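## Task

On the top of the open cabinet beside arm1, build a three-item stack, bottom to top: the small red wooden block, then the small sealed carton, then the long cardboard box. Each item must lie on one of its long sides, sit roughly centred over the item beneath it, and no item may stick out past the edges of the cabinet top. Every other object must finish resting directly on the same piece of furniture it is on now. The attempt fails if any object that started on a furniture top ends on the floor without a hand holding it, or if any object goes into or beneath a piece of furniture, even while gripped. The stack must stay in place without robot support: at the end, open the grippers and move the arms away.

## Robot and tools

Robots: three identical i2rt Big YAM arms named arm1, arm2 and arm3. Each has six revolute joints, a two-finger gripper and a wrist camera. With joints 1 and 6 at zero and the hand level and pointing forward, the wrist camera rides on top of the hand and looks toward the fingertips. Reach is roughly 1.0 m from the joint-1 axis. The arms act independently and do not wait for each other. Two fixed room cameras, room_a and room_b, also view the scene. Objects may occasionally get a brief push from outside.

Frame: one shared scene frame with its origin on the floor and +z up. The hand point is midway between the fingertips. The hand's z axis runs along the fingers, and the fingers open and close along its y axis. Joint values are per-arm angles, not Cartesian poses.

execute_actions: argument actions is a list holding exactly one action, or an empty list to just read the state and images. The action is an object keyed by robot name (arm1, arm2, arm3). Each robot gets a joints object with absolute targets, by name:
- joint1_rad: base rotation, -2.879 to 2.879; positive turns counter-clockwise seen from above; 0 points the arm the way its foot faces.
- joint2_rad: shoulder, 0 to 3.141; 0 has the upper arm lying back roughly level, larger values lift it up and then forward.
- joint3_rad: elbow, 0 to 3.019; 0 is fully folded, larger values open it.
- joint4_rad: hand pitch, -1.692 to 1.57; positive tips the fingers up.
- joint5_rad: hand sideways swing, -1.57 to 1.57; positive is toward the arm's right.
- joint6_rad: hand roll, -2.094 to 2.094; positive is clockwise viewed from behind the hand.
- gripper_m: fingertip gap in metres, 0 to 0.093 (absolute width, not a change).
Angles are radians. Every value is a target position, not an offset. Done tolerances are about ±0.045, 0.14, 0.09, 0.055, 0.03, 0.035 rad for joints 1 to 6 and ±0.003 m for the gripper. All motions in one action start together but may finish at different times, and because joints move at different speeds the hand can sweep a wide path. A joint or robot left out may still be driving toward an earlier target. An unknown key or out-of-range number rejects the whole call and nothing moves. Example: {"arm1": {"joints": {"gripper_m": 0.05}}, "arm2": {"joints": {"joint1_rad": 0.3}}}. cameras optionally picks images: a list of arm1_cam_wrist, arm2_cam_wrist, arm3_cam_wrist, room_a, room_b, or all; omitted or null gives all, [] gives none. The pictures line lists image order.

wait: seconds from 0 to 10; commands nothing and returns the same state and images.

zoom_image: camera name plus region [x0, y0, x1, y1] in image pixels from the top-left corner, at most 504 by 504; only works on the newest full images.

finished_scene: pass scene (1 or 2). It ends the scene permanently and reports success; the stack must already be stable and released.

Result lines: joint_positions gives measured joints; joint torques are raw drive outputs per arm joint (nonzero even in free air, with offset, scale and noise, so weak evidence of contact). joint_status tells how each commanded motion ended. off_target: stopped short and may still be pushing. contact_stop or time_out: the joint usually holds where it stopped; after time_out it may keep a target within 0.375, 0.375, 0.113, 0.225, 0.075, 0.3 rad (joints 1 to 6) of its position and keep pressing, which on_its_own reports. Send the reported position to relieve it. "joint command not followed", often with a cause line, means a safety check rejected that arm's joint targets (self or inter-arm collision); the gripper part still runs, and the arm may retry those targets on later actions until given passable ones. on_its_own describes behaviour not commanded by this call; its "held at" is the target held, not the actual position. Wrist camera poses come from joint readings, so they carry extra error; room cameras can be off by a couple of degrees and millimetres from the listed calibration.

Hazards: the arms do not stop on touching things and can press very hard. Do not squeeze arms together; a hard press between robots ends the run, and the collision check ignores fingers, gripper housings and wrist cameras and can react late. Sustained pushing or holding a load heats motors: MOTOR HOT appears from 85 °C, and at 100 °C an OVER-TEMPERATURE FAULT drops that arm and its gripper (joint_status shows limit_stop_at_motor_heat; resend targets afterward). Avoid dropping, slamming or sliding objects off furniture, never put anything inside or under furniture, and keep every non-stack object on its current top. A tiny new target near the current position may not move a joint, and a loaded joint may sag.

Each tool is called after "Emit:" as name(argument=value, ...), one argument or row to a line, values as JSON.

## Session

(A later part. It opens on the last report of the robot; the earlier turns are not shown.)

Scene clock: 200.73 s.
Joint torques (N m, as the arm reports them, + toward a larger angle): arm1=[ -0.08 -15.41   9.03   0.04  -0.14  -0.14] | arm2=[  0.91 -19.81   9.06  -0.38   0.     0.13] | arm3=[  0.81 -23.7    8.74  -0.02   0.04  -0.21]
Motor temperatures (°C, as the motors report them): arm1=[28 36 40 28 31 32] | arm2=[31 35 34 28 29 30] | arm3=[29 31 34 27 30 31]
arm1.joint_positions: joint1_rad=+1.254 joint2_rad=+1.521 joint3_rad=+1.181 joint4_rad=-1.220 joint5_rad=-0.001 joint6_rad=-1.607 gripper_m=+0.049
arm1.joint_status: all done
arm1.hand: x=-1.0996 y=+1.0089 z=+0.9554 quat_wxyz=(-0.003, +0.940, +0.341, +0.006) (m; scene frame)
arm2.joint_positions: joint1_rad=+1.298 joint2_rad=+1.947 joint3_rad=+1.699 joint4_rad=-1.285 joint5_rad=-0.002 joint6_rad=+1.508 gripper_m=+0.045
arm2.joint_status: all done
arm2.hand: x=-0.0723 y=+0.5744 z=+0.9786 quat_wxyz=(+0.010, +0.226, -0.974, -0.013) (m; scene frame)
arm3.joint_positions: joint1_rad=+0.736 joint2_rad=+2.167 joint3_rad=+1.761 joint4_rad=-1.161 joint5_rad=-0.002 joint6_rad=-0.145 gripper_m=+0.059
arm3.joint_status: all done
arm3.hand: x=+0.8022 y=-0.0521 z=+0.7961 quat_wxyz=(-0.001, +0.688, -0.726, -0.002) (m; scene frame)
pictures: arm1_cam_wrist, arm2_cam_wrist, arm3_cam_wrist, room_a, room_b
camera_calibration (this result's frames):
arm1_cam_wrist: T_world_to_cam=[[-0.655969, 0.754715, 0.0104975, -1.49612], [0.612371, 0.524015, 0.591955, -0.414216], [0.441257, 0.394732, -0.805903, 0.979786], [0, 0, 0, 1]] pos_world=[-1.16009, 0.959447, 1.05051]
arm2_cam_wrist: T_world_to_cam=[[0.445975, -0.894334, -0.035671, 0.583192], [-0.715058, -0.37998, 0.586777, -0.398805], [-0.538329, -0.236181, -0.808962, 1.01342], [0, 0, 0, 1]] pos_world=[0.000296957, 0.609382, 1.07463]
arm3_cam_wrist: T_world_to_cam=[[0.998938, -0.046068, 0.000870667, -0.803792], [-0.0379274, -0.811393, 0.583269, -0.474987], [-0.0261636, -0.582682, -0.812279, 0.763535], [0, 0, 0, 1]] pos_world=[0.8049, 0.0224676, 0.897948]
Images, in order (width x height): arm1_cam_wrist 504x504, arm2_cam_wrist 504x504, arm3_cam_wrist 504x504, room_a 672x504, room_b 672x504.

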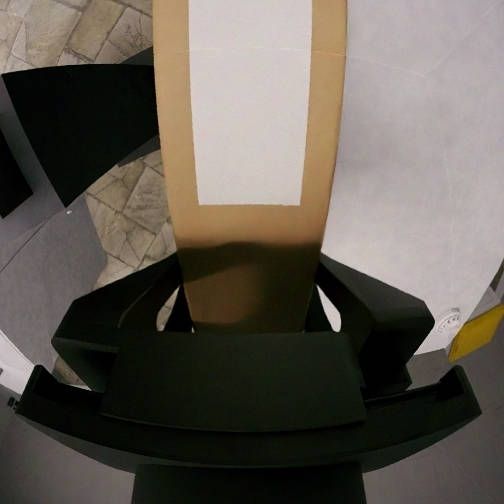

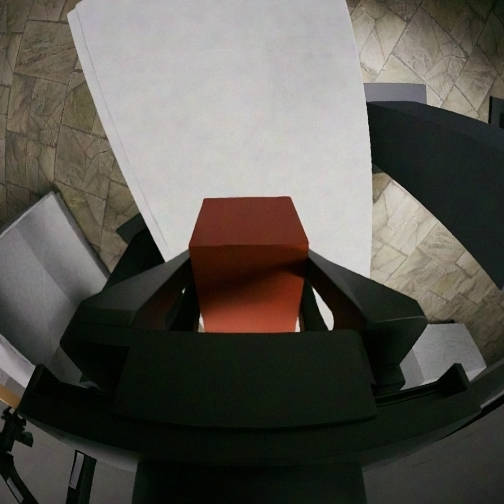

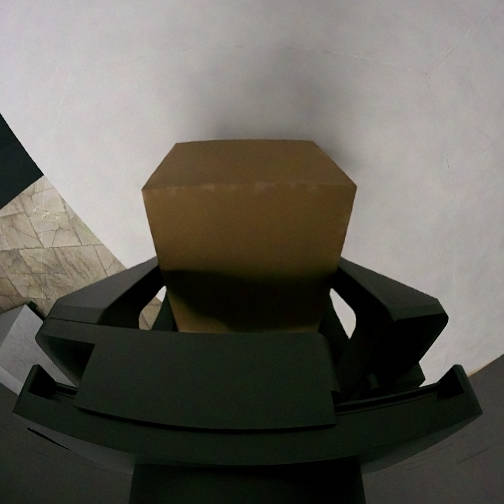

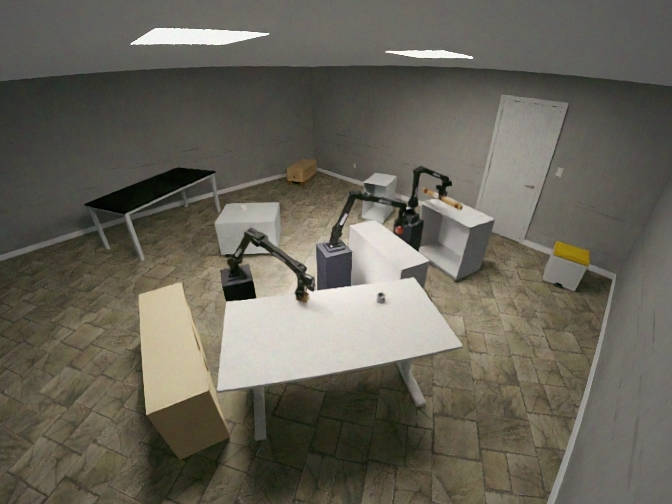

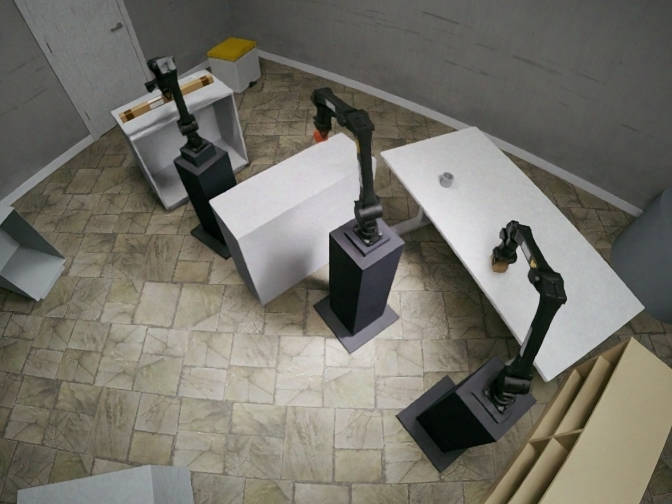

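Emit:
execute_actions(
  actions=[
    {"arm1":{"joints":{"joint2_rad":1.81,"joint3_rad":1.39,"joint4_rad":-1.097}},"arm2":{"joints":{"joint1_rad":1.949,"joint2_rad":2.186,"joint3_rad":1.672,"joint4_rad":-1.04,"joint6_rad":1.92}},"arm3":{"joints":{"joint1_rad":0.693,"joint2_rad":2.262,"joint3_rad":1.835,"joint4_rad":-1.118,"joint6_rad":-0.195}}},
  ],
)

Scene clock: 222.13 s.
Joint torques (N m, as the arm reports them, + toward a larger angle): arm1=[ -0.24 -21.15  11.13   0.05  -0.13  -0.13] | arm2=[  1.54 -22.67   7.73   0.71  -0.05   0.16] | arm3=[  0.09 -22.2   10.06   0.53  -0.01  -0.21]
Motor temperatures (°C, as the motors report them): arm1=[28 36 40 28 31 32] | arm2=[31 35 35 28 29 30] | arm3=[29 32 35 27 30 31]
arm1.joint_positions: joint1_rad=+1.254 joint2_rad=+1.831 joint3_rad=+1.357 joint4_rad=-1.098 joint5_rad=-0.001 joint6_rad=-1.608 gripper_m=+0.049
arm1.joint_status: all done
arm1.hand: x=-1.1539 y=+1.0808 z=+0.8745 quat_wxyz=(+0.003, +0.940, +0.341, +0.008) (m; scene frame)
arm2.joint_positions: joint1_rad=+1.940 joint2_rad=+2.196 joint3_rad=+1.673 joint4_rad=-1.050 joint5_rad=-0.001 joint6_rad=+1.913 gripper_m=+0.045
arm2.joint_status: all done
arm2.hand: x=-0.3832 y=+0.3352 z=+0.8279 quat_wxyz=(+0.006, +0.340, -0.940, +0.006) (m; scene frame)
arm3.joint_positions: joint1_rad=+0.692 joint2_rad=+2.245 joint3_rad=+1.804 joint4_rad=-1.126 joint5_rad=-0.001 joint6_rad=-0.179 gripper_m=+0.059
arm3.joint_status: all done
arm3.hand: x=+0.8334 y=-0.0440 z=+0.7616 quat_wxyz=(-0.001, +0.684, -0.729, -0.001) (m; scene frame)
pictures: arm1_cam_wrist, arm2_cam_wrist, arm3_cam_wrist, room_a, room_b
camera_calibration (this result's frames):
arm1_cam_wrist: T_world_to_cam=[[-0.656453, 0.754365, -0.00169832, -1.57458], [0.60763, 0.530094, 0.591427, -0.382289], [0.447053, 0.387212, -0.806357, 0.925367], [0, 0, 0, 1]] pos_world=[-1.21503, 1.03214, 0.969598]
arm2_cam_wrist: T_world_to_cam=[[0.644784, -0.764364, 0.00137005, 0.50446], [-0.617884, -0.520163, 0.589618, -0.541708], [-0.44997, -0.381023, -0.807681, 0.749017], [0, 0, 0, 1]] pos_world=[-0.322945, 0.389206, 0.923677]
arm3_cam_wrist: T_world_to_cam=[[0.998452, -0.0555955, 0.00192533, -0.83542], [-0.0462401, -0.810201, 0.584325, -0.440833], [-0.0309259, -0.583509, -0.811517, 0.744386], [0, 0, 0, 1]] pos_world=[0.836763, 0.0307469, 0.86328]
Images, in order (width x height): arm1_cam_wrist 504x504, arm2_cam_wrist 504x504, arm3_cam_wrist 504x504, room_a 672x504, room_b 672x504.

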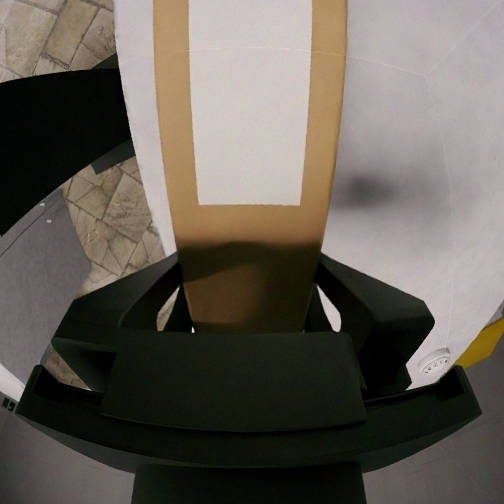

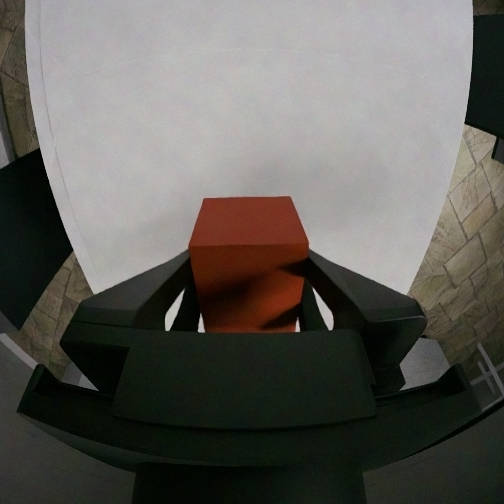

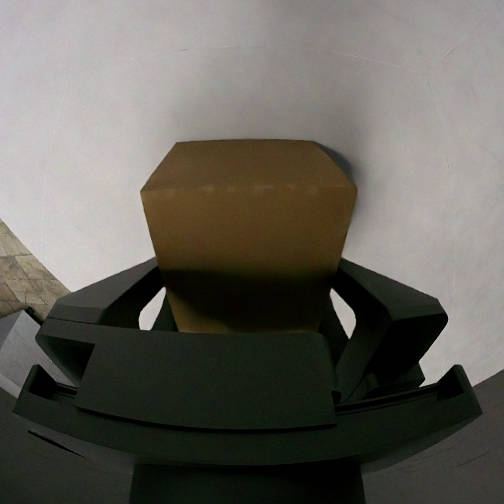

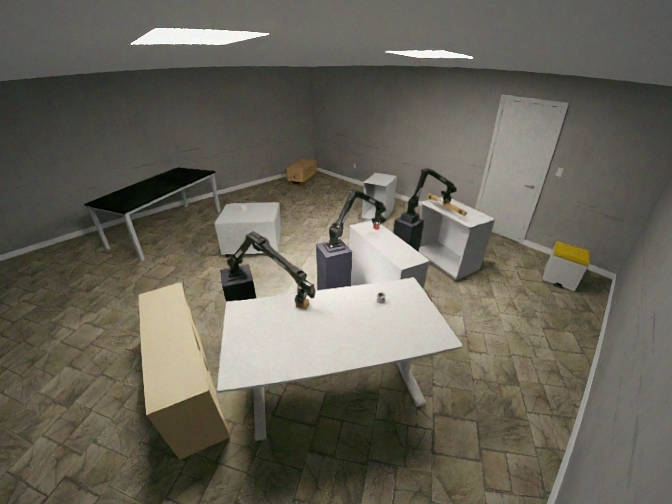

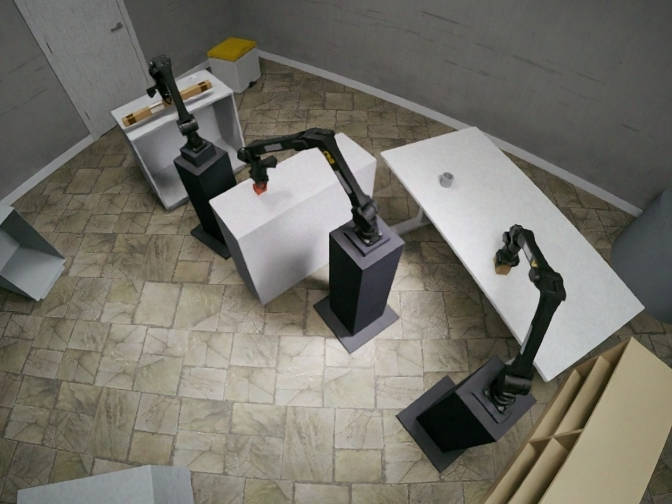

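Emit:
execute_actions(
  actions=[
    {"arm1":{"joints":{"joint3_rad":1.287,"joint4_rad":-1.004,"joint6_rad":-1.712}},"arm2":{"joints":{"joint2_rad":2.25,"joint4_rad":-0.995}},"arm3":{"joints":{"joint2_rad":2.29,"joint4_rad":-1.093}}},
  ],
  cameras=["arm1_cam_wrist","arm2_cam_wrist","arm3_cam_wrist","room_b"],
)

Scene clock: 237.23 s.
Joint torques (N m, as the arm reports them, + toward a larger angle): arm1=[ -0.17 -20.11   8.96   0.38  -0.13  -0.15] | arm2=[  1.96 -21.08   7.55   0.91  -0.05   0.12] | arm3=[  0.22 -19.94   9.93   1.23  -0.06  -0.23]
Motor temperatures (°C, as the motors report them): arm1=[28 36 41 28 31 32] | arm2=[30 35 34 28 29 30] | arm3=[29 32 36 27 30 31]
arm1.joint_positions: joint1_rad=+1.254 joint2_rad=+1.823 joint3_rad=+1.276 joint4_rad=-1.012 joint5_rad=-0.001 joint6_rad=-1.698 gripper_m=+0.049
arm1.joint_status: all done
arm1.hand: x=-1.1454 y=+1.0703 z=+0.8516 quat_wxyz=(-0.003, +0.924, +0.383, +0.006) (m; scene frame)
arm2.joint_positions: joint1_rad=+1.940 joint2_rad=+2.237 joint3_rad=+1.673 joint4_rad=-1.011 joint5_rad=-0.001 joint6_rad=+1.913 gripper_m=+0.045
arm2.joint_status: all done
arm2.hand: x=-0.3851 y=+0.3359 z=+0.8026 quat_wxyz=(+0.006, +0.340, -0.940, +0.007) (m; scene frame)
arm3.joint_positions: joint1_rad=+0.692 joint2_rad=+2.246 joint3_rad=+1.804 joint4_rad=-1.116 joint5_rad=+0.001 joint6_rad=-0.179 gripper_m=+0.059
arm3.joint_status: all done
arm3.hand: x=+0.8342 y=-0.0418 z=+0.7609 quat_wxyz=(-0.005, +0.684, -0.729, -0.003) (m; scene frame)
pictures: arm1_cam_wrist, arm2_cam_wrist, arm3_cam_wrist, room_b
camera_calibration (this result's frames):
arm1_cam_wrist: T_world_to_cam=[[-0.721964, 0.691857, 0.0100857, -1.57938], [0.561875, 0.577695, 0.592085, -0.472318], [0.403811, 0.433131, -0.805812, 0.808054], [0, 0, 0, 1]] pos_world=[-1.20117, 1.01557, 0.946722]
arm2_cam_wrist: T_world_to_cam=[[0.644812, -0.764331, 0.00389145, 0.504234], [-0.619214, -0.519389, 0.588904, -0.527842], [-0.448097, -0.382143, -0.808193, 0.72945], [0, 0, 0, 1]] pos_world=[-0.32512, 0.39, 0.898423]
arm3_cam_wrist: T_world_to_cam=[[0.99844, -0.0556338, 0.00468291, -0.838123], [-0.0481202, -0.814988, 0.577476, -0.432065], [-0.0283107, -0.576801, -0.816394, 0.746893], [0, 0, 0, 1]] pos_world=[0.83717, 0.032053, 0.863192]
Images, in order (width x height): arm1_cam_wrist 504x504, arm2_cam_wrist 504x504, arm3_cam_wrist 504x504, room_b 672x504.

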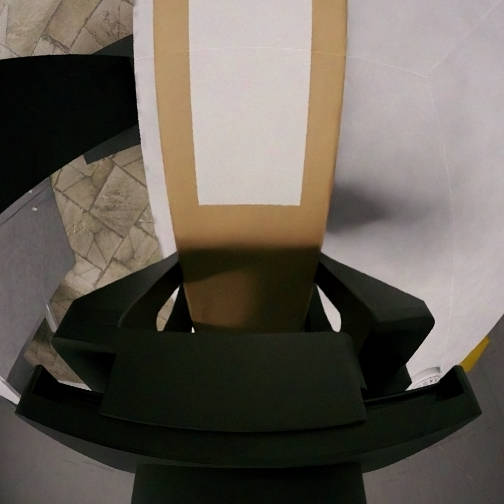

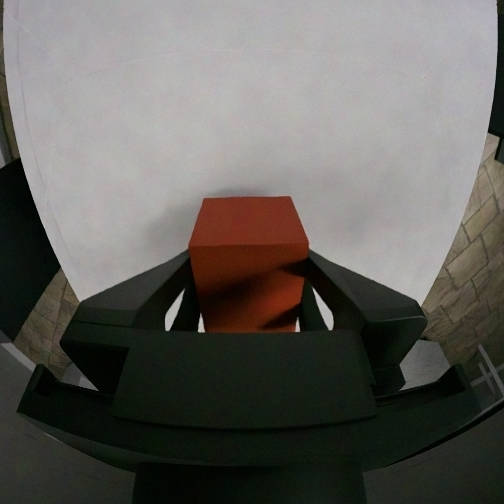

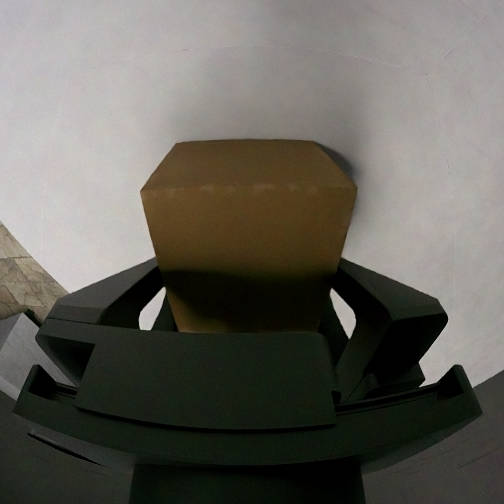

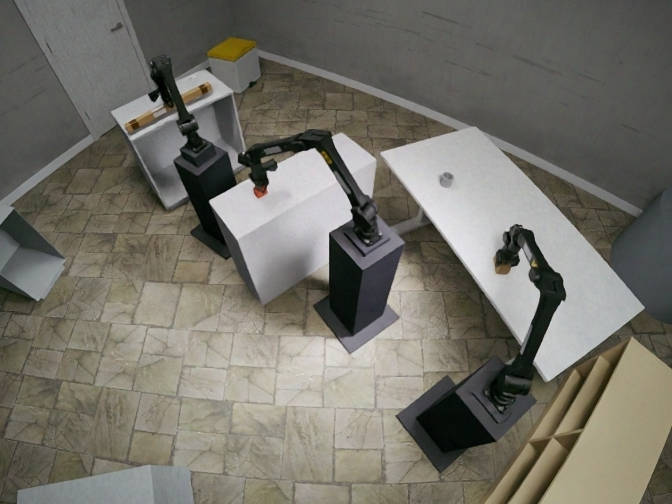

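Emit:
execute_actions(
  actions=[
    {"arm1":{"joints":{"joint2_rad":1.855,"joint4_rad":-0.978}},"arm2":{"joints":{"joint2_rad":2.275,"joint4_rad":-0.975}},"arm3":{"joints":{"joint2_rad":2.246,"joint4_rad":-1.12,"gripper_m":0.093}}},
  ],
  cameras=["arm1_cam_wrist","arm2_cam_wrist","arm3_cam_wrist"],
)

Scene clock: 242.10 s.
Joint torques (N m, as the arm reports them, + toward a larger angle): arm1=[ -0.22 -19.57   8.65   0.36  -0.13  -0.14] | arm2=[  1.09 -21.25   7.39   0.85  -0.05   0.11] | arm3=[  0.26 -23.7   10.03  -0.17  -0.08  -0.19]
Motor temperatures (°C, as the motors report them): arm1=[28 36 41 28 31 32] | arm2=[30 35 34 28 29 30] | arm3=[29 32 36 27 30 31]
arm1.joint_positions: joint1_rad=+1.254 joint2_rad=+1.856 joint3_rad=+1.276 joint4_rad=-0.986 joint5_rad=-0.001 joint6_rad=-1.698 gripper_m=+0.049
arm1.joint_status: all done
arm1.hand: x=-1.1470 y=+1.0727 z=+0.8355 quat_wxyz=(+0.000, +0.924, +0.383, +0.007) (m; scene frame)
arm2.joint_positions: joint1_rad=+1.940 joint2_rad=+2.256 joint3_rad=+1.673 joint4_rad=-0.991 joint5_rad=-0.001 joint6_rad=+1.914 gripper_m=+0.045
arm2.joint_status: all done
arm2.hand: x=-0.3864 y=+0.3364 z=+0.7914 quat_wxyz=(+0.006, +0.340, -0.941, +0.007) (m; scene frame)
arm3.joint_positions: joint1_rad=+0.692 joint2_rad=+2.246 joint3_rad=+1.804 joint4_rad=-1.116 joint5_rad=+0.001 joint6_rad=-0.180 gripper_m=+0.093
arm3.joint_status: all done
arm3.hand: x=+0.8342 y=-0.0418 z=+0.7609 quat_wxyz=(-0.005, +0.684, -0.729, -0.003) (m; scene frame)
pictures: arm1_cam_wrist, arm2_cam_wrist, arm3_cam_wrist
camera_calibration (this result's frames):
arm1_cam_wrist: T_world_to_cam=[[-0.722192, 0.691685, 0.00328982, -1.57641], [0.559218, 0.581071, 0.591297, -0.469301], [0.407079, 0.42887, -0.806447, 0.803546], [0, 0, 0, 1]] pos_world=[-1.20314, 1.01846, 0.930699]
arm2_cam_wrist: T_world_to_cam=[[0.644501, -0.7646, 0.00209663, 0.506845], [-0.618466, -0.519705, 0.589412, -0.521758], [-0.449575, -0.381173, -0.80783, 0.718872], [0, 0, 0, 1]] pos_world=[-0.326165, 0.390388, 0.887194]
arm3_cam_wrist: T_world_to_cam=[[0.998461, -0.0552529, 0.00468752, -0.838129], [-0.0478119, -0.815006, 0.577477, -0.432324], [-0.0280869, -0.576813, -0.816393, 0.746706], [0, 0, 0, 1]] pos_world=[0.837141, 0.0320543, 0.863192]
Images, in order (width x height): arm1_cam_wrist 504x504, arm2_cam_wrist 504x504, arm3_cam_wrist 504x504.

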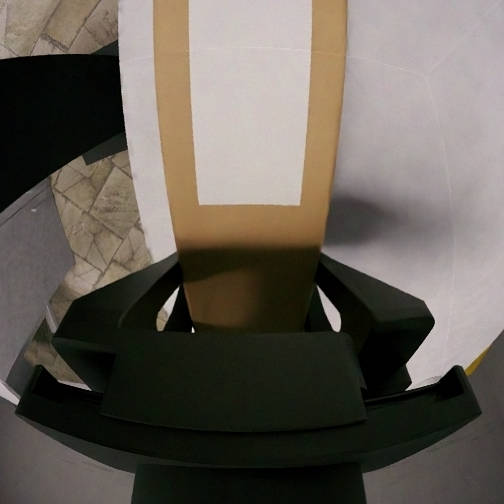

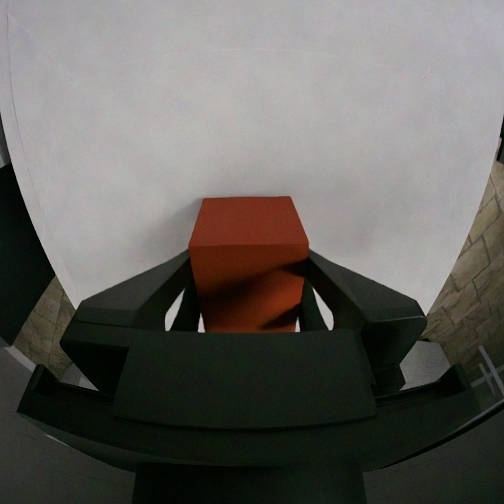

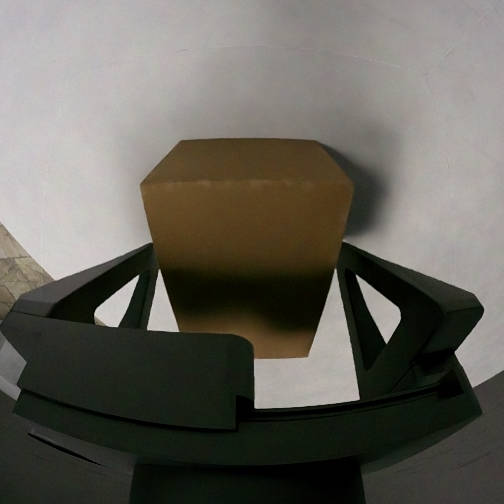

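Emit:
execute_actions(
  actions=[
    {"arm1":{"joints":{"joint2_rad":1.885,"joint4_rad":-0.948}},"arm2":{"joints":{"joint2_rad":2.295,"joint4_rad":-0.955}},"arm3":{"joints":{"joint2_rad":1.95}}},
  ],
  cameras=["arm1_cam_wrist","arm2_cam_wrist"],
)

Scene clock: 247.47 s.
Joint torques (N m, as the arm reports them, + toward a larger angle): arm1=[ -0.25 -19.54   8.45   0.36  -0.13  -0.14] | arm2=[  1.26 -19.7    7.48   1.06  -0.07   0.11] | arm3=[  0.39 -20.98   9.82   0.68  -0.1   -0.19]
Motor temperatures (°C, as the motors report them): arm1=[28 36 40 28 31 32] | arm2=[30 35 34 28 29 30] | arm3=[29 32 36 27 30 31]
arm1.joint_positions: joint1_rad=+1.254 joint2_rad=+1.885 joint3_rad=+1.276 joint4_rad=-0.956 joint5_rad=-0.001 joint6_rad=-1.699 gripper_m=+0.049
arm1.joint_status: all done
arm1.hand: x=-1.1492 y=+1.0759 z=+0.8214 quat_wxyz=(+0.000, +0.924, +0.383, +0.007) (m; scene frame)
arm2.joint_positions: joint1_rad=+1.940 joint2_rad=+2.261 joint3_rad=+1.673 joint4_rad=-0.974 joint5_rad=+0.000 joint6_rad=+1.914 gripper_m=+0.045
arm2.joint_status: all done
arm2.hand: x=-0.3891 y=+0.3378 z=+0.7881 quat_wxyz=(+0.010, +0.339, -0.941, +0.002) (m; scene frame)
arm3.joint_positions: joint1_rad=+0.692 joint2_rad=+1.941 joint3_rad=+1.825 joint4_rad=-1.116 joint5_rad=+0.001 joint6_rad=-0.180 gripper_m=+0.093
arm3.joint_status: all done
arm3.hand: x=+0.8399 y=-0.0190 z=+0.9699 quat_wxyz=(-0.142, +0.675, -0.719, -0.092) (m; scene frame)
pictures: arm1_cam_wrist, arm2_cam_wrist
camera_calibration (this result's frames):
arm1_cam_wrist: T_world_to_cam=[[-0.722464, 0.691394, 0.00441706, -1.58103], [0.559401, 0.580761, 0.591429, -0.461099], [0.406345, 0.429757, -0.806345, 0.789803], [0, 0, 0, 1]] pos_world=[-1.20523, 1.02148, 0.916545]
arm2_cam_wrist: T_world_to_cam=[[0.64402, -0.764952, -0.00931018, 0.518659], [-0.612994, -0.523289, 0.591952, -0.51946], [-0.457687, -0.375522, -0.805919, 0.708979], [0, 0, 0, 1]] pos_world=[-0.327962, 0.391159, 0.883704]
Images, in order (width x height): arm1_cam_wrist 504x504, arm2_cam_wrist 504x504.

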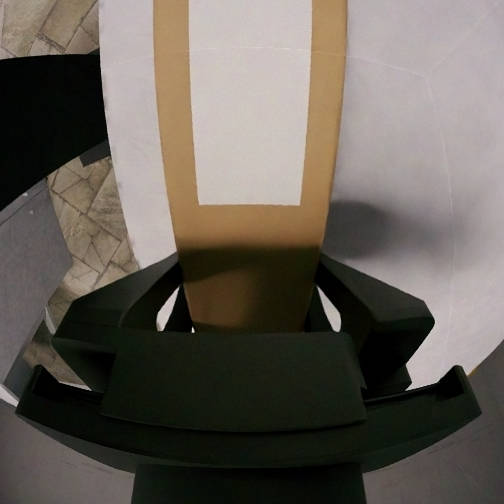

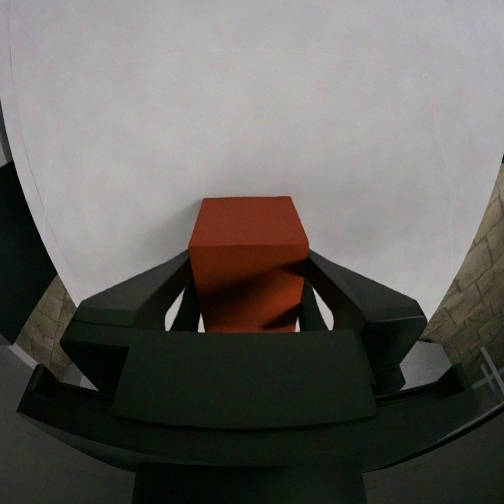

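Emit:
execute_actions(
  actions=[
    {"arm1":{"joints":{"joint2_rad":1.915,"joint4_rad":-0.918}},"arm2":{"joints":{"joint2_rad":2.261,"joint4_rad":-0.98,"gripper_m":0.093}},"arm3":{"joints":{"joint2_rad":1.6,"joint1_rad":0.4}}},
  ],
  cameras=["arm1_cam_wrist","arm2_cam_wrist"],
)

Scene clock: 255.10 s.
Joint torques (N m, as the arm reports them, + toward a larger angle): arm1=[ -0.23 -18.52   8.43   0.41   0.15  -0.12] | arm2=[  1.01 -21.79   7.34   0.05  -0.06   0.1 ] | arm3=[ -0.1  -16.66  10.06   1.33  -0.07  -0.17]
Motor temperatures (°C, as the motors report them): arm1=[28 36 40 28 31 32] | arm2=[30 35 34 28 29 30] | arm3=[29 32 36 27 30 31]
arm1.joint_positions: joint1_rad=+1.254 joint2_rad=+1.902 joint3_rad=+1.276 joint4_rad=-0.927 joint5_rad=-0.009 joint6_rad=-1.701 gripper_m=+0.049
arm1.joint_status: all done
arm1.hand: x=-1.1533 y=+1.0789 z=+0.8125 quat_wxyz=(-0.005, +0.923, +0.385, +0.001) (m; scene frame)
arm2.joint_positions: joint1_rad=+1.940 joint2_rad=+2.261 joint3_rad=+1.673 joint4_rad=-0.974 joint5_rad=+0.000 joint6_rad=+1.914 gripper_m=+0.093
arm2.joint_status: all done
arm2.hand: x=-0.3892 y=+0.3379 z=+0.7884 quat_wxyz=(+0.010, +0.339, -0.941, +0.002) (m; scene frame)
arm3.joint_positions: joint1_rad=+0.407 joint2_rad=+1.600 joint3_rad=+1.825 joint4_rad=-1.116 joint5_rad=+0.001 joint6_rad=-0.181 gripper_m=+0.093
arm3.joint_status: all done
arm3.hand: x=+0.9919 y=-0.1406 z=+1.1876 quat_wxyz=(-0.303, +0.541, -0.772, -0.139) (m; scene frame)
pictures: arm1_cam_wrist, arm2_cam_wrist
camera_calibration (this result's frames):
arm1_cam_wrist: T_world_to_cam=[[-0.72402, 0.689561, 0.0173375, -1.59636], [0.566127, 0.579682, 0.586063, -0.442062], [0.394076, 0.434136, -0.81008, 0.767096], [0, 0, 0, 1]] pos_world=[-1.20783, 1.02402, 0.908162]
arm2_cam_wrist: T_world_to_cam=[[0.644012, -0.764955, -0.00967019, 0.519019], [-0.612803, -0.5234, 0.592051, -0.519583], [-0.457954, -0.375362, -0.805842, 0.708935], [0, 0, 0, 1]] pos_world=[-0.327997, 0.391184, 0.883928]
Images, in order (width x height): arm1_cam_wrist 504x504, arm2_cam_wrist 504x504.

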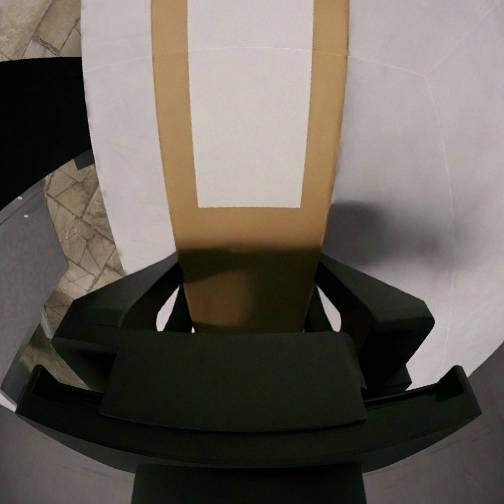

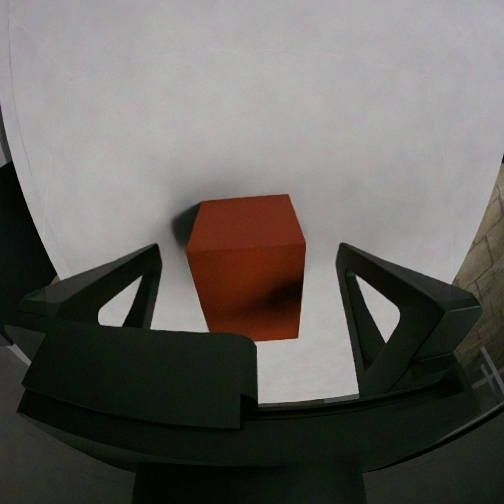

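Emit:
execute_actions(
  actions=[
    {"arm1":{"joints":{"joint2_rad":1.902,"gripper_m":0.093}},"arm2":{"joints":{"joint2_rad":2.06,"joint4_rad":-1.185}}},
  ],
  cameras=["arm1_cam_wrist","arm2_cam_wrist"],
)

Scene clock: 260.57 s.
Joint torques (N m, as the arm reports them, + toward a larger angle): arm1=[ -0.27 -18.95   8.57   0.41  -0.07  -0.12] | arm2=[  1.39 -19.05   8.3   -0.26  -0.08   0.11] | arm3=[  0.01 -16.36  10.09   1.21  -0.09  -0.22]
Motor temperatures (°C, as the motors report them): arm1=[28 36 40 28 31 32] | arm2=[30 35 34 28 29 30] | arm3=[29 32 36 27 30 31]
arm1.joint_positions: joint1_rad=+1.254 joint2_rad=+1.902 joint3_rad=+1.276 joint4_rad=-0.926 joint5_rad=-0.002 joint6_rad=-1.701 gripper_m=+0.093
arm1.joint_status: all done
arm1.hand: x=-1.1524 y=+1.0798 z=+0.8125 quat_wxyz=(-0.006, +0.923, +0.385, +0.004) (m; scene frame)
arm2.joint_positions: joint1_rad=+1.940 joint2_rad=+2.040 joint3_rad=+1.673 joint4_rad=-1.169 joint5_rad=+0.000 joint6_rad=+1.914 gripper_m=+0.093
arm2.joint_status: all done
arm2.hand: x=-0.3736 y=+0.3312 z=+0.9213 quat_wxyz=(+0.018, +0.339, -0.940, -0.008) (m; scene frame)
arm3.joint_positions: joint1_rad=+0.407 joint2_rad=+1.600 joint3_rad=+1.825 joint4_rad=-1.116 joint5_rad=+0.001 joint6_rad=-0.181 gripper_m=+0.093
arm3.joint_status: not commanded
arm3.hand: x=+0.9919 y=-0.1406 z=+1.1876 quat_wxyz=(-0.303, +0.541, -0.772, -0.139) (m; scene frame)
pictures: arm1_cam_wrist, arm2_cam_wrist
camera_calibration (this result's frames):
arm1_cam_wrist: T_world_to_cam=[[-0.72407, 0.689516, 0.0170626, -1.59616], [0.563236, 0.576821, 0.591645, -0.447813], [0.398106, 0.438002, -0.806018, 0.763575], [0, 0, 0, 1]] pos_world=[-1.20749, 1.02443, 0.907636]
arm2_cam_wrist: T_world_to_cam=[[0.64322, -0.764952, -0.0334236, 0.526785], [-0.600132, -0.530777, 0.59843, -0.590886], [-0.47551, -0.364863, -0.800478, 0.805715], [0, 0, 0, 1]] pos_world=[-0.310322, 0.383313, 1.01617]
Images, in order (width x height): arm1_cam_wrist 504x504, arm2_cam_wrist 504x504.

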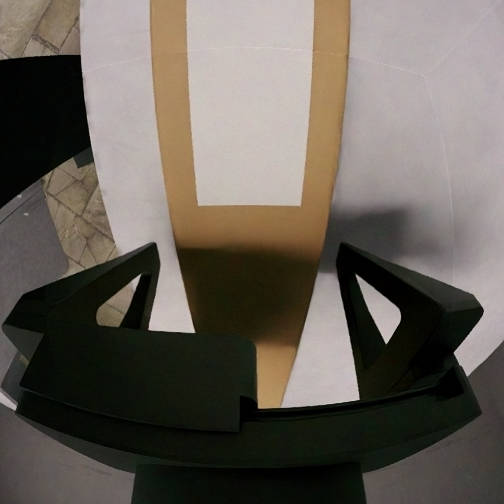

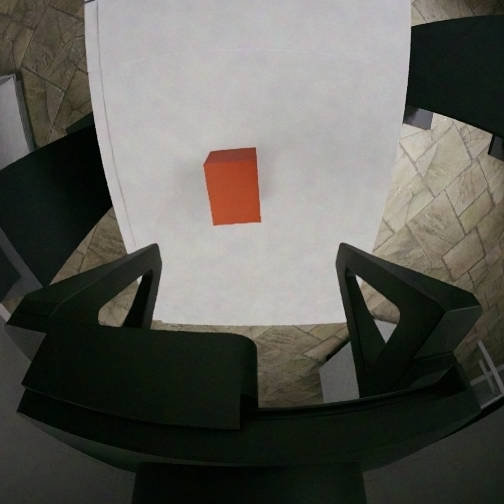

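Emit:
execute_actions(
  actions=[
    {"arm1":{"joints":{"joint1_rad":-1.62,"joint2_rad":1.75,"joint3_rad":1.44,"joint4_rad":-1.24,"joint5_rad":0,"joint6_rad":-1.32}},"arm2":{"joints":{"joint1_rad":-0.745,"joint2_rad":2.275,"joint3_rad":1.945,"joint4_rad":-1.23,"joint6_rad":1.54}},"arm3":{"joints":{"joint1_rad":-0.7,"joint2_rad":0.9,"joint3_rad":1.4}}},
  ],
)

Scene clock: 285.90 s.
Joint torques (N m, as the arm reports them, + toward a larger angle): arm1=[  1.47 -20.26   9.69  -0.21  -0.2    0.11] | arm2=[ -0.09 -24.49   9.66  -0.21  -0.1   -0.01] | arm3=[-0.02 -2.93  8.91  1.65 -0.11 -0.19]
Motor temperatures (°C, as the motors report them): arm1=[28 36 40 28 31 32] | arm2=[31 35 35 28 29 30] | arm3=[29 31 36 27 30 31]
arm1.joint_positions: joint1_rad=-1.629 joint2_rad=+1.765 joint3_rad=+1.430 joint4_rad=-1.233 joint5_rad=+0.001 joint6_rad=-1.332 gripper_m=+0.093
arm1.joint_status: all done
arm1.hand: x=-0.4190 y=+0.3474 z=+0.9447 quat_wxyz=(-0.008, +0.333, -0.943, +0.004) (m; scene frame)
arm2.joint_positions: joint1_rad=-0.747 joint2_rad=+2.282 joint3_rad=+1.926 joint4_rad=-1.217 joint5_rad=+0.001 joint6_rad=+1.545 gripper_m=+0.093
arm2.joint_status: all done
arm2.hand: x=+0.8336 y=-0.0403 z=+0.8550 quat_wxyz=(-0.002, -0.726, -0.687, +0.010) (m; scene frame)
arm3.joint_positions: joint1_rad=-0.697 joint2_rad=+0.899 joint3_rad=+1.399 joint4_rad=-1.116 joint5_rad=+0.002 joint6_rad=-0.182 gripper_m=+0.093
arm3.joint_status: all done
arm3.hand: x=+1.0496 y=-0.7061 z=+1.2965 quat_wxyz=(-0.456, +0.053, -0.887, +0.056) (m; scene frame)
pictures: arm1_cam_wrist, arm2_cam_wrist, arm3_cam_wrist, room_a, room_b
camera_calibration (this result's frames):
arm1_cam_wrist: T_world_to_cam=[[0.642568, -0.765903, 0.0223381, 0.510905], [-0.637178, -0.517926, 0.570751, -0.619625], [-0.42557, -0.38098, -0.82082, 0.852263], [0, 0, 0, 1]] pos_world=[-0.360406, 0.395078, 1.04179]
arm2_cam_wrist: T_world_to_cam=[[-0.998847, 0.0477898, 0.0045616, 0.832942], [0.0420604, 0.825353, 0.563048, -0.474402], [0.023143, 0.562591, -0.826411, 0.835043], [0, 0, 0, 1]] pos_world=[0.83261, -0.118045, 0.953401]
arm3_cam_wrist: T_world_to_cam=[[0.0451854, -0.986772, 0.155689, -0.94539], [-0.946589, -0.0921, -0.309011, 1.33037], [0.319262, -0.133411, -0.938229, 0.913371], [0, 0, 0, 1]] pos_world=[1.01043, -0.688504, 1.41524]
Images, in order (width x height): arm1_cam_wrist 504x504, arm2_cam_wrist 504x504, arm3_cam_wrist 504x504, room_a 672x504, room_b 672x504.

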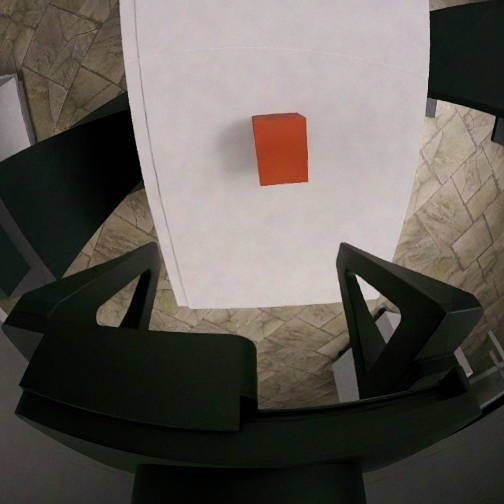

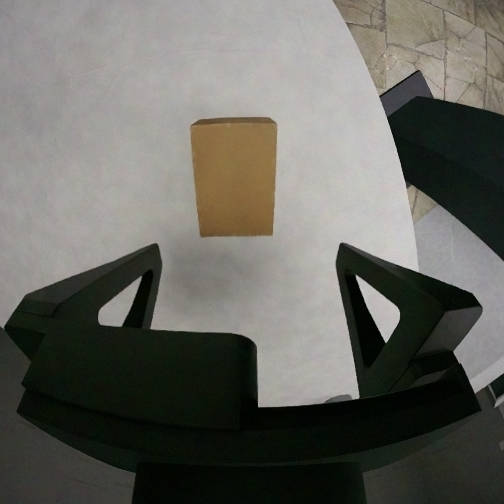

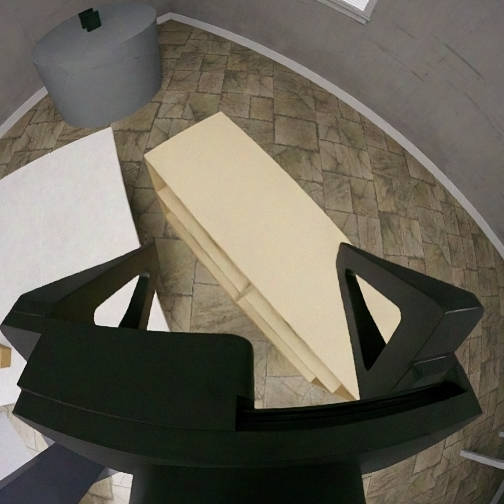

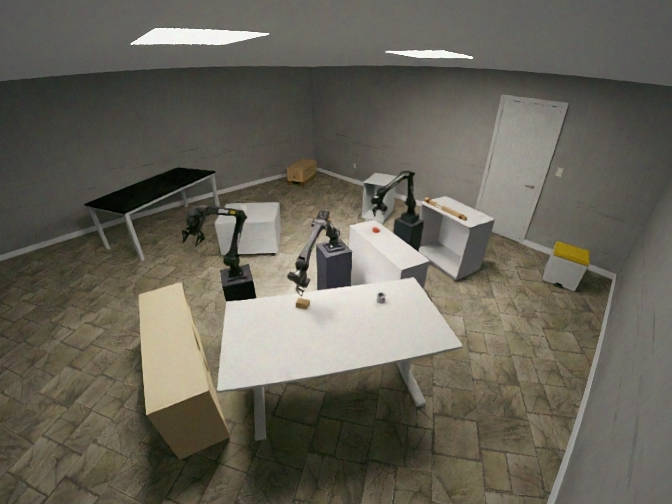

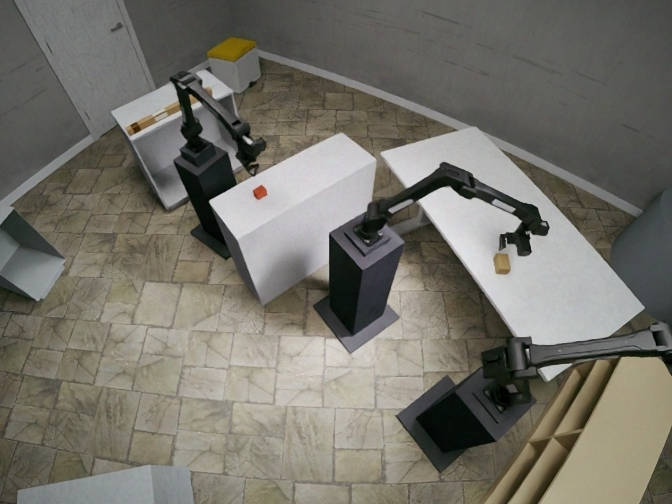

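Emit:
execute_actions(
  actions=[],
)

Scene clock: 301.03 s.
Joint torques (N m, as the arm reports them, + toward a larger angle): arm1=[  1.4  -20.25   9.67  -0.2   -0.2    0.11] | arm2=[ -0.13 -24.     9.56  -0.32  -0.1    0.  ] | arm3=[-0.14 -3.19  9.02  1.49 -0.13 -0.2 ]
Motor temperatures (°C, as the motors report them): arm1=[28 37 40 28 31 32] | arm2=[30 36 35 28 29 30] | arm3=[29 30 36 27 30 31]
arm1.joint_positions: joint1_rad=-1.629 joint2_rad=+1.765 joint3_rad=+1.430 joint4_rad=-1.233 joint5_rad=+0.001 joint6_rad=-1.332 gripper_m=+0.093
arm1.joint_status: all done
arm1.hand: x=-0.4190 y=+0.3474 z=+0.9447 quat_wxyz=(-0.008, +0.333, -0.943, +0.004) (m; scene frame)
arm2.joint_positions: joint1_rad=-0.747 joint2_rad=+2.282 joint3_rad=+1.926 joint4_rad=-1.217 joint5_rad=+0.001 joint6_rad=+1.545 gripper_m=+0.093
arm2.joint_status: all done
arm2.hand: x=+0.8336 y=-0.0403 z=+0.8550 quat_wxyz=(-0.002, -0.726, -0.687, +0.010) (m; scene frame)
arm3.joint_positions: joint1_rad=-0.697 joint2_rad=+0.899 joint3_rad=+1.399 joint4_rad=-1.116 joint5_rad=+0.002 joint6_rad=-0.182 gripper_m=+0.093
arm3.joint_status: all done
arm3.hand: x=+1.0496 y=-0.7061 z=+1.2965 quat_wxyz=(-0.456, +0.053, -0.887, +0.056) (m; scene frame)
pictures: arm1_cam_wrist, arm2_cam_wrist, arm3_cam_wrist, room_a, room_b
camera_calibration (this result's frames):
arm1_cam_wrist: T_world_to_cam=[[0.642568, -0.765903, 0.0223381, 0.510905], [-0.637178, -0.517926, 0.570751, -0.619625], [-0.42557, -0.38098, -0.82082, 0.852263], [0, 0, 0, 1]] pos_world=[-0.360406, 0.395078, 1.04179]
arm2_cam_wrist: T_world_to_cam=[[-0.998847, 0.0477898, 0.0045616, 0.832942], [0.0420604, 0.825353, 0.563048, -0.474402], [0.023143, 0.562591, -0.826411, 0.835043], [0, 0, 0, 1]] pos_world=[0.83261, -0.118045, 0.953401]
arm3_cam_wrist: T_world_to_cam=[[0.0451854, -0.986772, 0.155689, -0.94539], [-0.946589, -0.0921, -0.309011, 1.33037], [0.319262, -0.133411, -0.938229, 0.913371], [0, 0, 0, 1]] pos_world=[1.01043, -0.688504, 1.41524]
Images, in order (width x height): arm1_cam_wrist 504x504, arm2_cam_wrist 504x504, arm3_cam_wrist 504x504, room_a 672x504, room_b 672x504.

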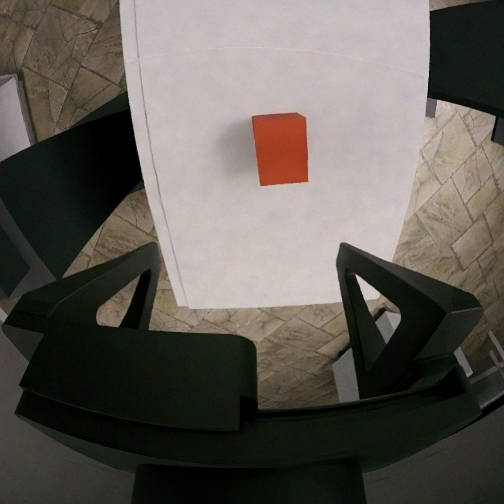

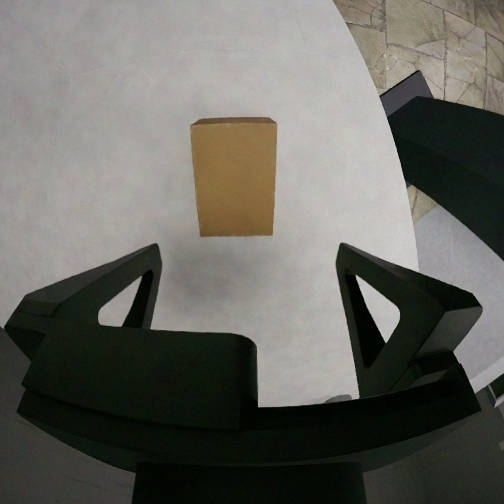

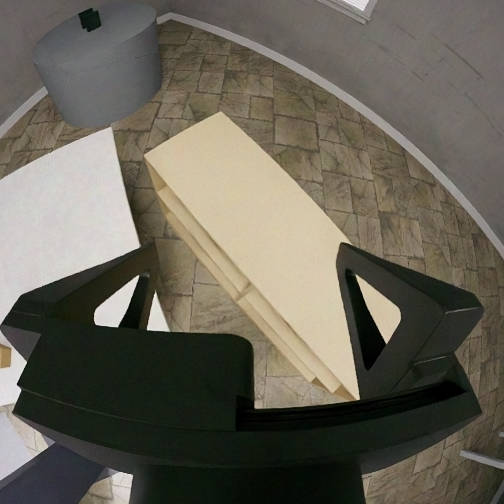

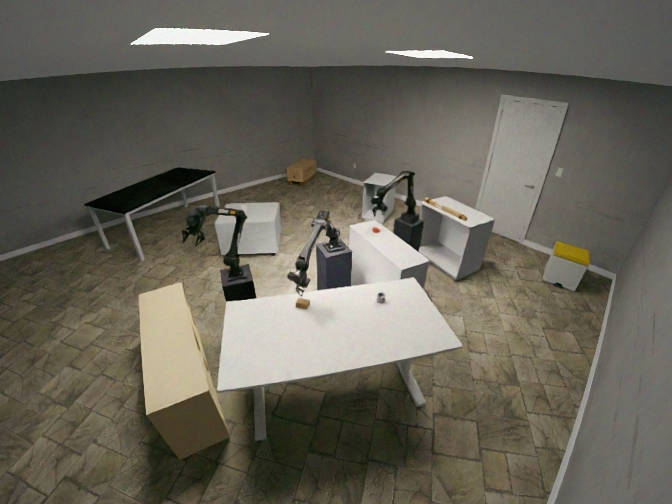

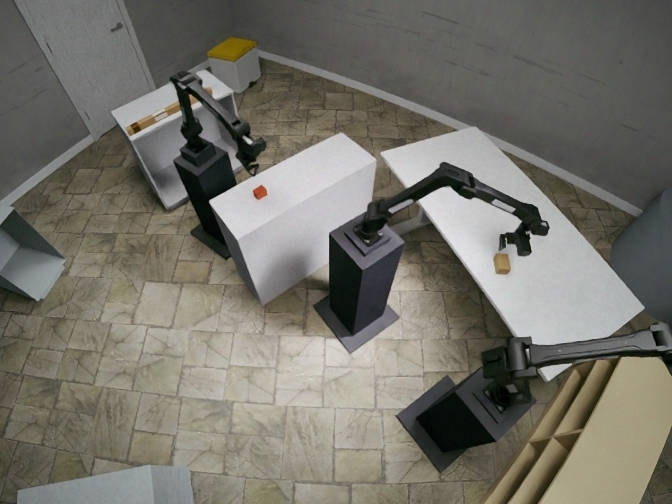

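Emit:
execute_actions(
  actions=[
    {"arm1": {"joints": {"joint1_rad": -1.599, "joint2_rad": 1.965, "joint3_rad": 1.465, "joint4_rad": -1.05, "joint6_rad": -1.39}}, "arm2": {"joints": {"joint1_rad": -0.763, "joint2_rad": 2.40, "joint3_rad": 1.962, "joint4_rad": -1.12, "joint6_rad": 1.54}}},
  ],
  cameras=["arm1_cam_wrist", "arm2_cam_wrist"],
)

Scene clock: 323.83 s.
Joint torques (N m, as the arm reports them, + toward a larger angle): arm1=[  1.18 -22.39  10.32   0.32  -0.2   -0.15] | arm2=[ -0.55 -24.21  10.41   0.85  -0.11  -0.05] | arm3=[ 0.22 -3.17  9.02  1.6  -0.14 -0.18]
Motor temperatures (°C, as the motors report them): arm1=[28 37 40 28 31 32] | arm2=[30 37 36 28 29 30] | arm3=[29 30 36 27 30 31]
arm1.joint_positions: joint1_rad=-1.605 joint2_rad=+1.978 joint3_rad=+1.439 joint4_rad=-1.058 joint5_rad=+0.001 joint6_rad=-1.376 gripper_m=+0.093
arm1.joint_status: all done
arm1.hand: x=-0.3834 y=+0.3386 z=+0.8370 quat_wxyz=(+0.000, +0.365, -0.931, -0.008) (m; scene frame)
arm2.joint_positions: joint1_rad=-0.752 joint2_rad=+2.399 joint3_rad=+1.927 joint4_rad=-1.135 joint5_rad=+0.001 joint6_rad=+1.545 gripper_m=+0.093
arm2.joint_status: all done
arm2.hand: x=+0.8325 y=-0.0447 z=+0.7778 quat_wxyz=(+0.011, -0.728, -0.685, +0.021) (m; scene frame)
arm3.joint_positions: joint1_rad=-0.697 joint2_rad=+0.899 joint3_rad=+1.399 joint4_rad=-1.116 joint5_rad=+0.002 joint6_rad=-0.182 gripper_m=+0.093
arm3.joint_status: not commanded
arm3.hand: x=+1.0496 y=-0.7061 z=+1.2965 quat_wxyz=(-0.456, +0.053, -0.887, +0.056) (m; scene frame)
pictures: arm1_cam_wrist, arm2_cam_wrist
camera_calibration (this result's frames):
arm1_cam_wrist: T_world_to_cam=[[0.694299, -0.719664, -0.00570495, 0.511307], [-0.586139, -0.570044, 0.575753, -0.506942], [-0.417601, -0.3964, -0.817604, 0.781275], [0, 0, 0, 1]] pos_world=[-0.325877, 0.388688, 0.933564]
arm2_cam_wrist: T_world_to_cam=[[-0.997816, 0.0531955, 0.0391712, 0.804889], [0.0660223, 0.823464, 0.563514, -0.447592], [-0.00227969, 0.564869, -0.825177, 0.794035], [0, 0, 0, 1]] pos_world=[0.834492, -0.122766, 0.875915]
Images, in order (width x height): arm1_cam_wrist 504x504, arm2_cam_wrist 504x504.

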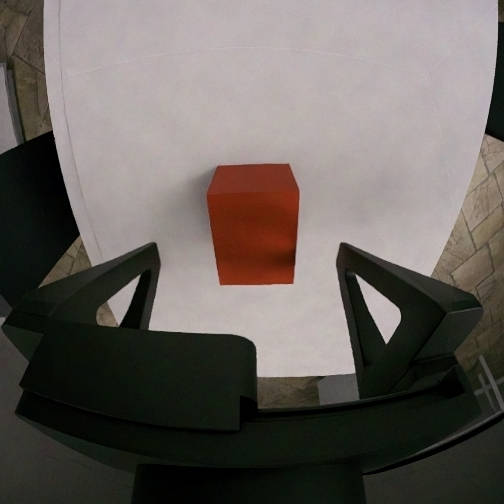

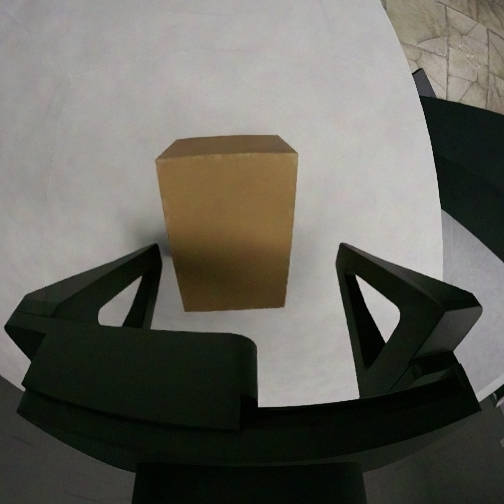

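Emit:
execute_actions(
  actions=[
    {"arm1": {"joints": {"joint2_rad": 2.04, "joint3_rad": 1.405, "joint4_rad": -0.92}}, "arm2": {"joints": {"joint1_rad": -0.775, "joint4_rad": -1.08}}},
  ],
  cameras=["arm1_cam_wrist", "arm2_cam_wrist"],
)

Scene clock: 333.87 s.
Joint torques (N m, as the arm reports them, + toward a larger angle): arm1=[  1.22 -22.16   8.13   0.38  -0.2   -0.14] | arm2=[ -0.18 -24.41  10.43   0.98  -0.11  -0.01] | arm3=[-0.07 -2.75  9.02  1.67 -0.17 -0.21]
Motor temperatures (°C, as the motors report them): arm1=[28 37 41 28 31 32] | arm2=[30 37 36 28 29 30] | arm3=[29 29 36 27 30 31]
arm1.joint_positions: joint1_rad=-1.605 joint2_rad=+2.050 joint3_rad=+1.396 joint4_rad=-0.928 joint5_rad=+0.001 joint6_rad=-1.377 gripper_m=+0.093
arm1.joint_status: all done
arm1.hand: x=-0.3811 y=+0.3376 z=+0.7847 quat_wxyz=(-0.005, +0.365, -0.931, -0.002) (m; scene frame)
arm2.joint_positions: joint1_rad=-0.767 joint2_rad=+2.399 joint3_rad=+1.927 joint4_rad=-1.096 joint5_rad=+0.001 joint6_rad=+1.545 gripper_m=+0.093
arm2.joint_status: all done
arm2.hand: x=+0.8411 y=-0.0560 z=+0.7777 quat_wxyz=(-0.003, -0.733, -0.680, +0.008) (m; scene frame)
arm3.joint_positions: joint1_rad=-0.697 joint2_rad=+0.899 joint3_rad=+1.399 joint4_rad=-1.116 joint5_rad=+0.002 joint6_rad=-0.182 gripper_m=+0.093
arm3.joint_status: not commanded
arm3.hand: x=+1.0496 y=-0.7061 z=+1.2965 quat_wxyz=(-0.456, +0.053, -0.887, +0.056) (m; scene frame)
pictures: arm1_cam_wrist, arm2_cam_wrist
camera_calibration (this result's frames):
arm1_cam_wrist: T_world_to_cam=[[0.694431, -0.719494, 0.0097014, 0.49664], [-0.593284, -0.564884, 0.573516, -0.478799], [-0.407161, -0.404023, -0.819137, 0.746871], [0, 0, 0, 1]] pos_world=[-0.324849, 0.388616, 0.88157]
arm2_cam_wrist: T_world_to_cam=[[-0.997692, 0.0679036, -0.000310793, 0.845536], [0.0559545, 0.824702, 0.562793, -0.429731], [0.038472, 0.561477, -0.826598, 0.766979], [0, 0, 0, 1]] pos_world=[0.838122, -0.133656, 0.876096]
Images, in order (width x height): arm1_cam_wrist 504x504, arm2_cam_wrist 504x504.

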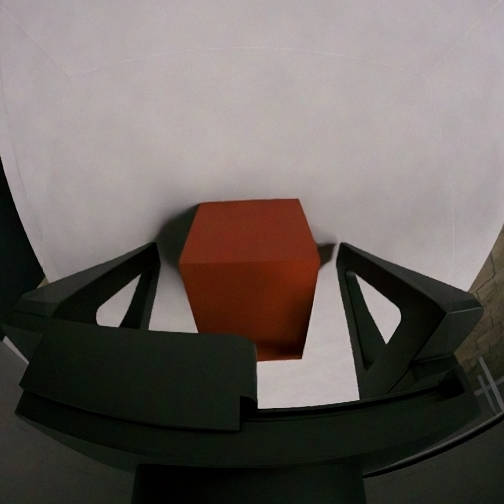

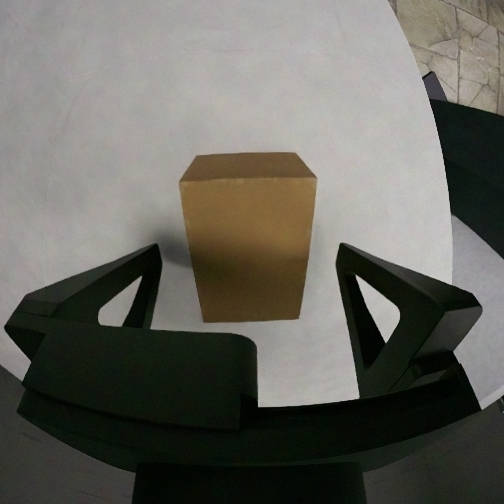

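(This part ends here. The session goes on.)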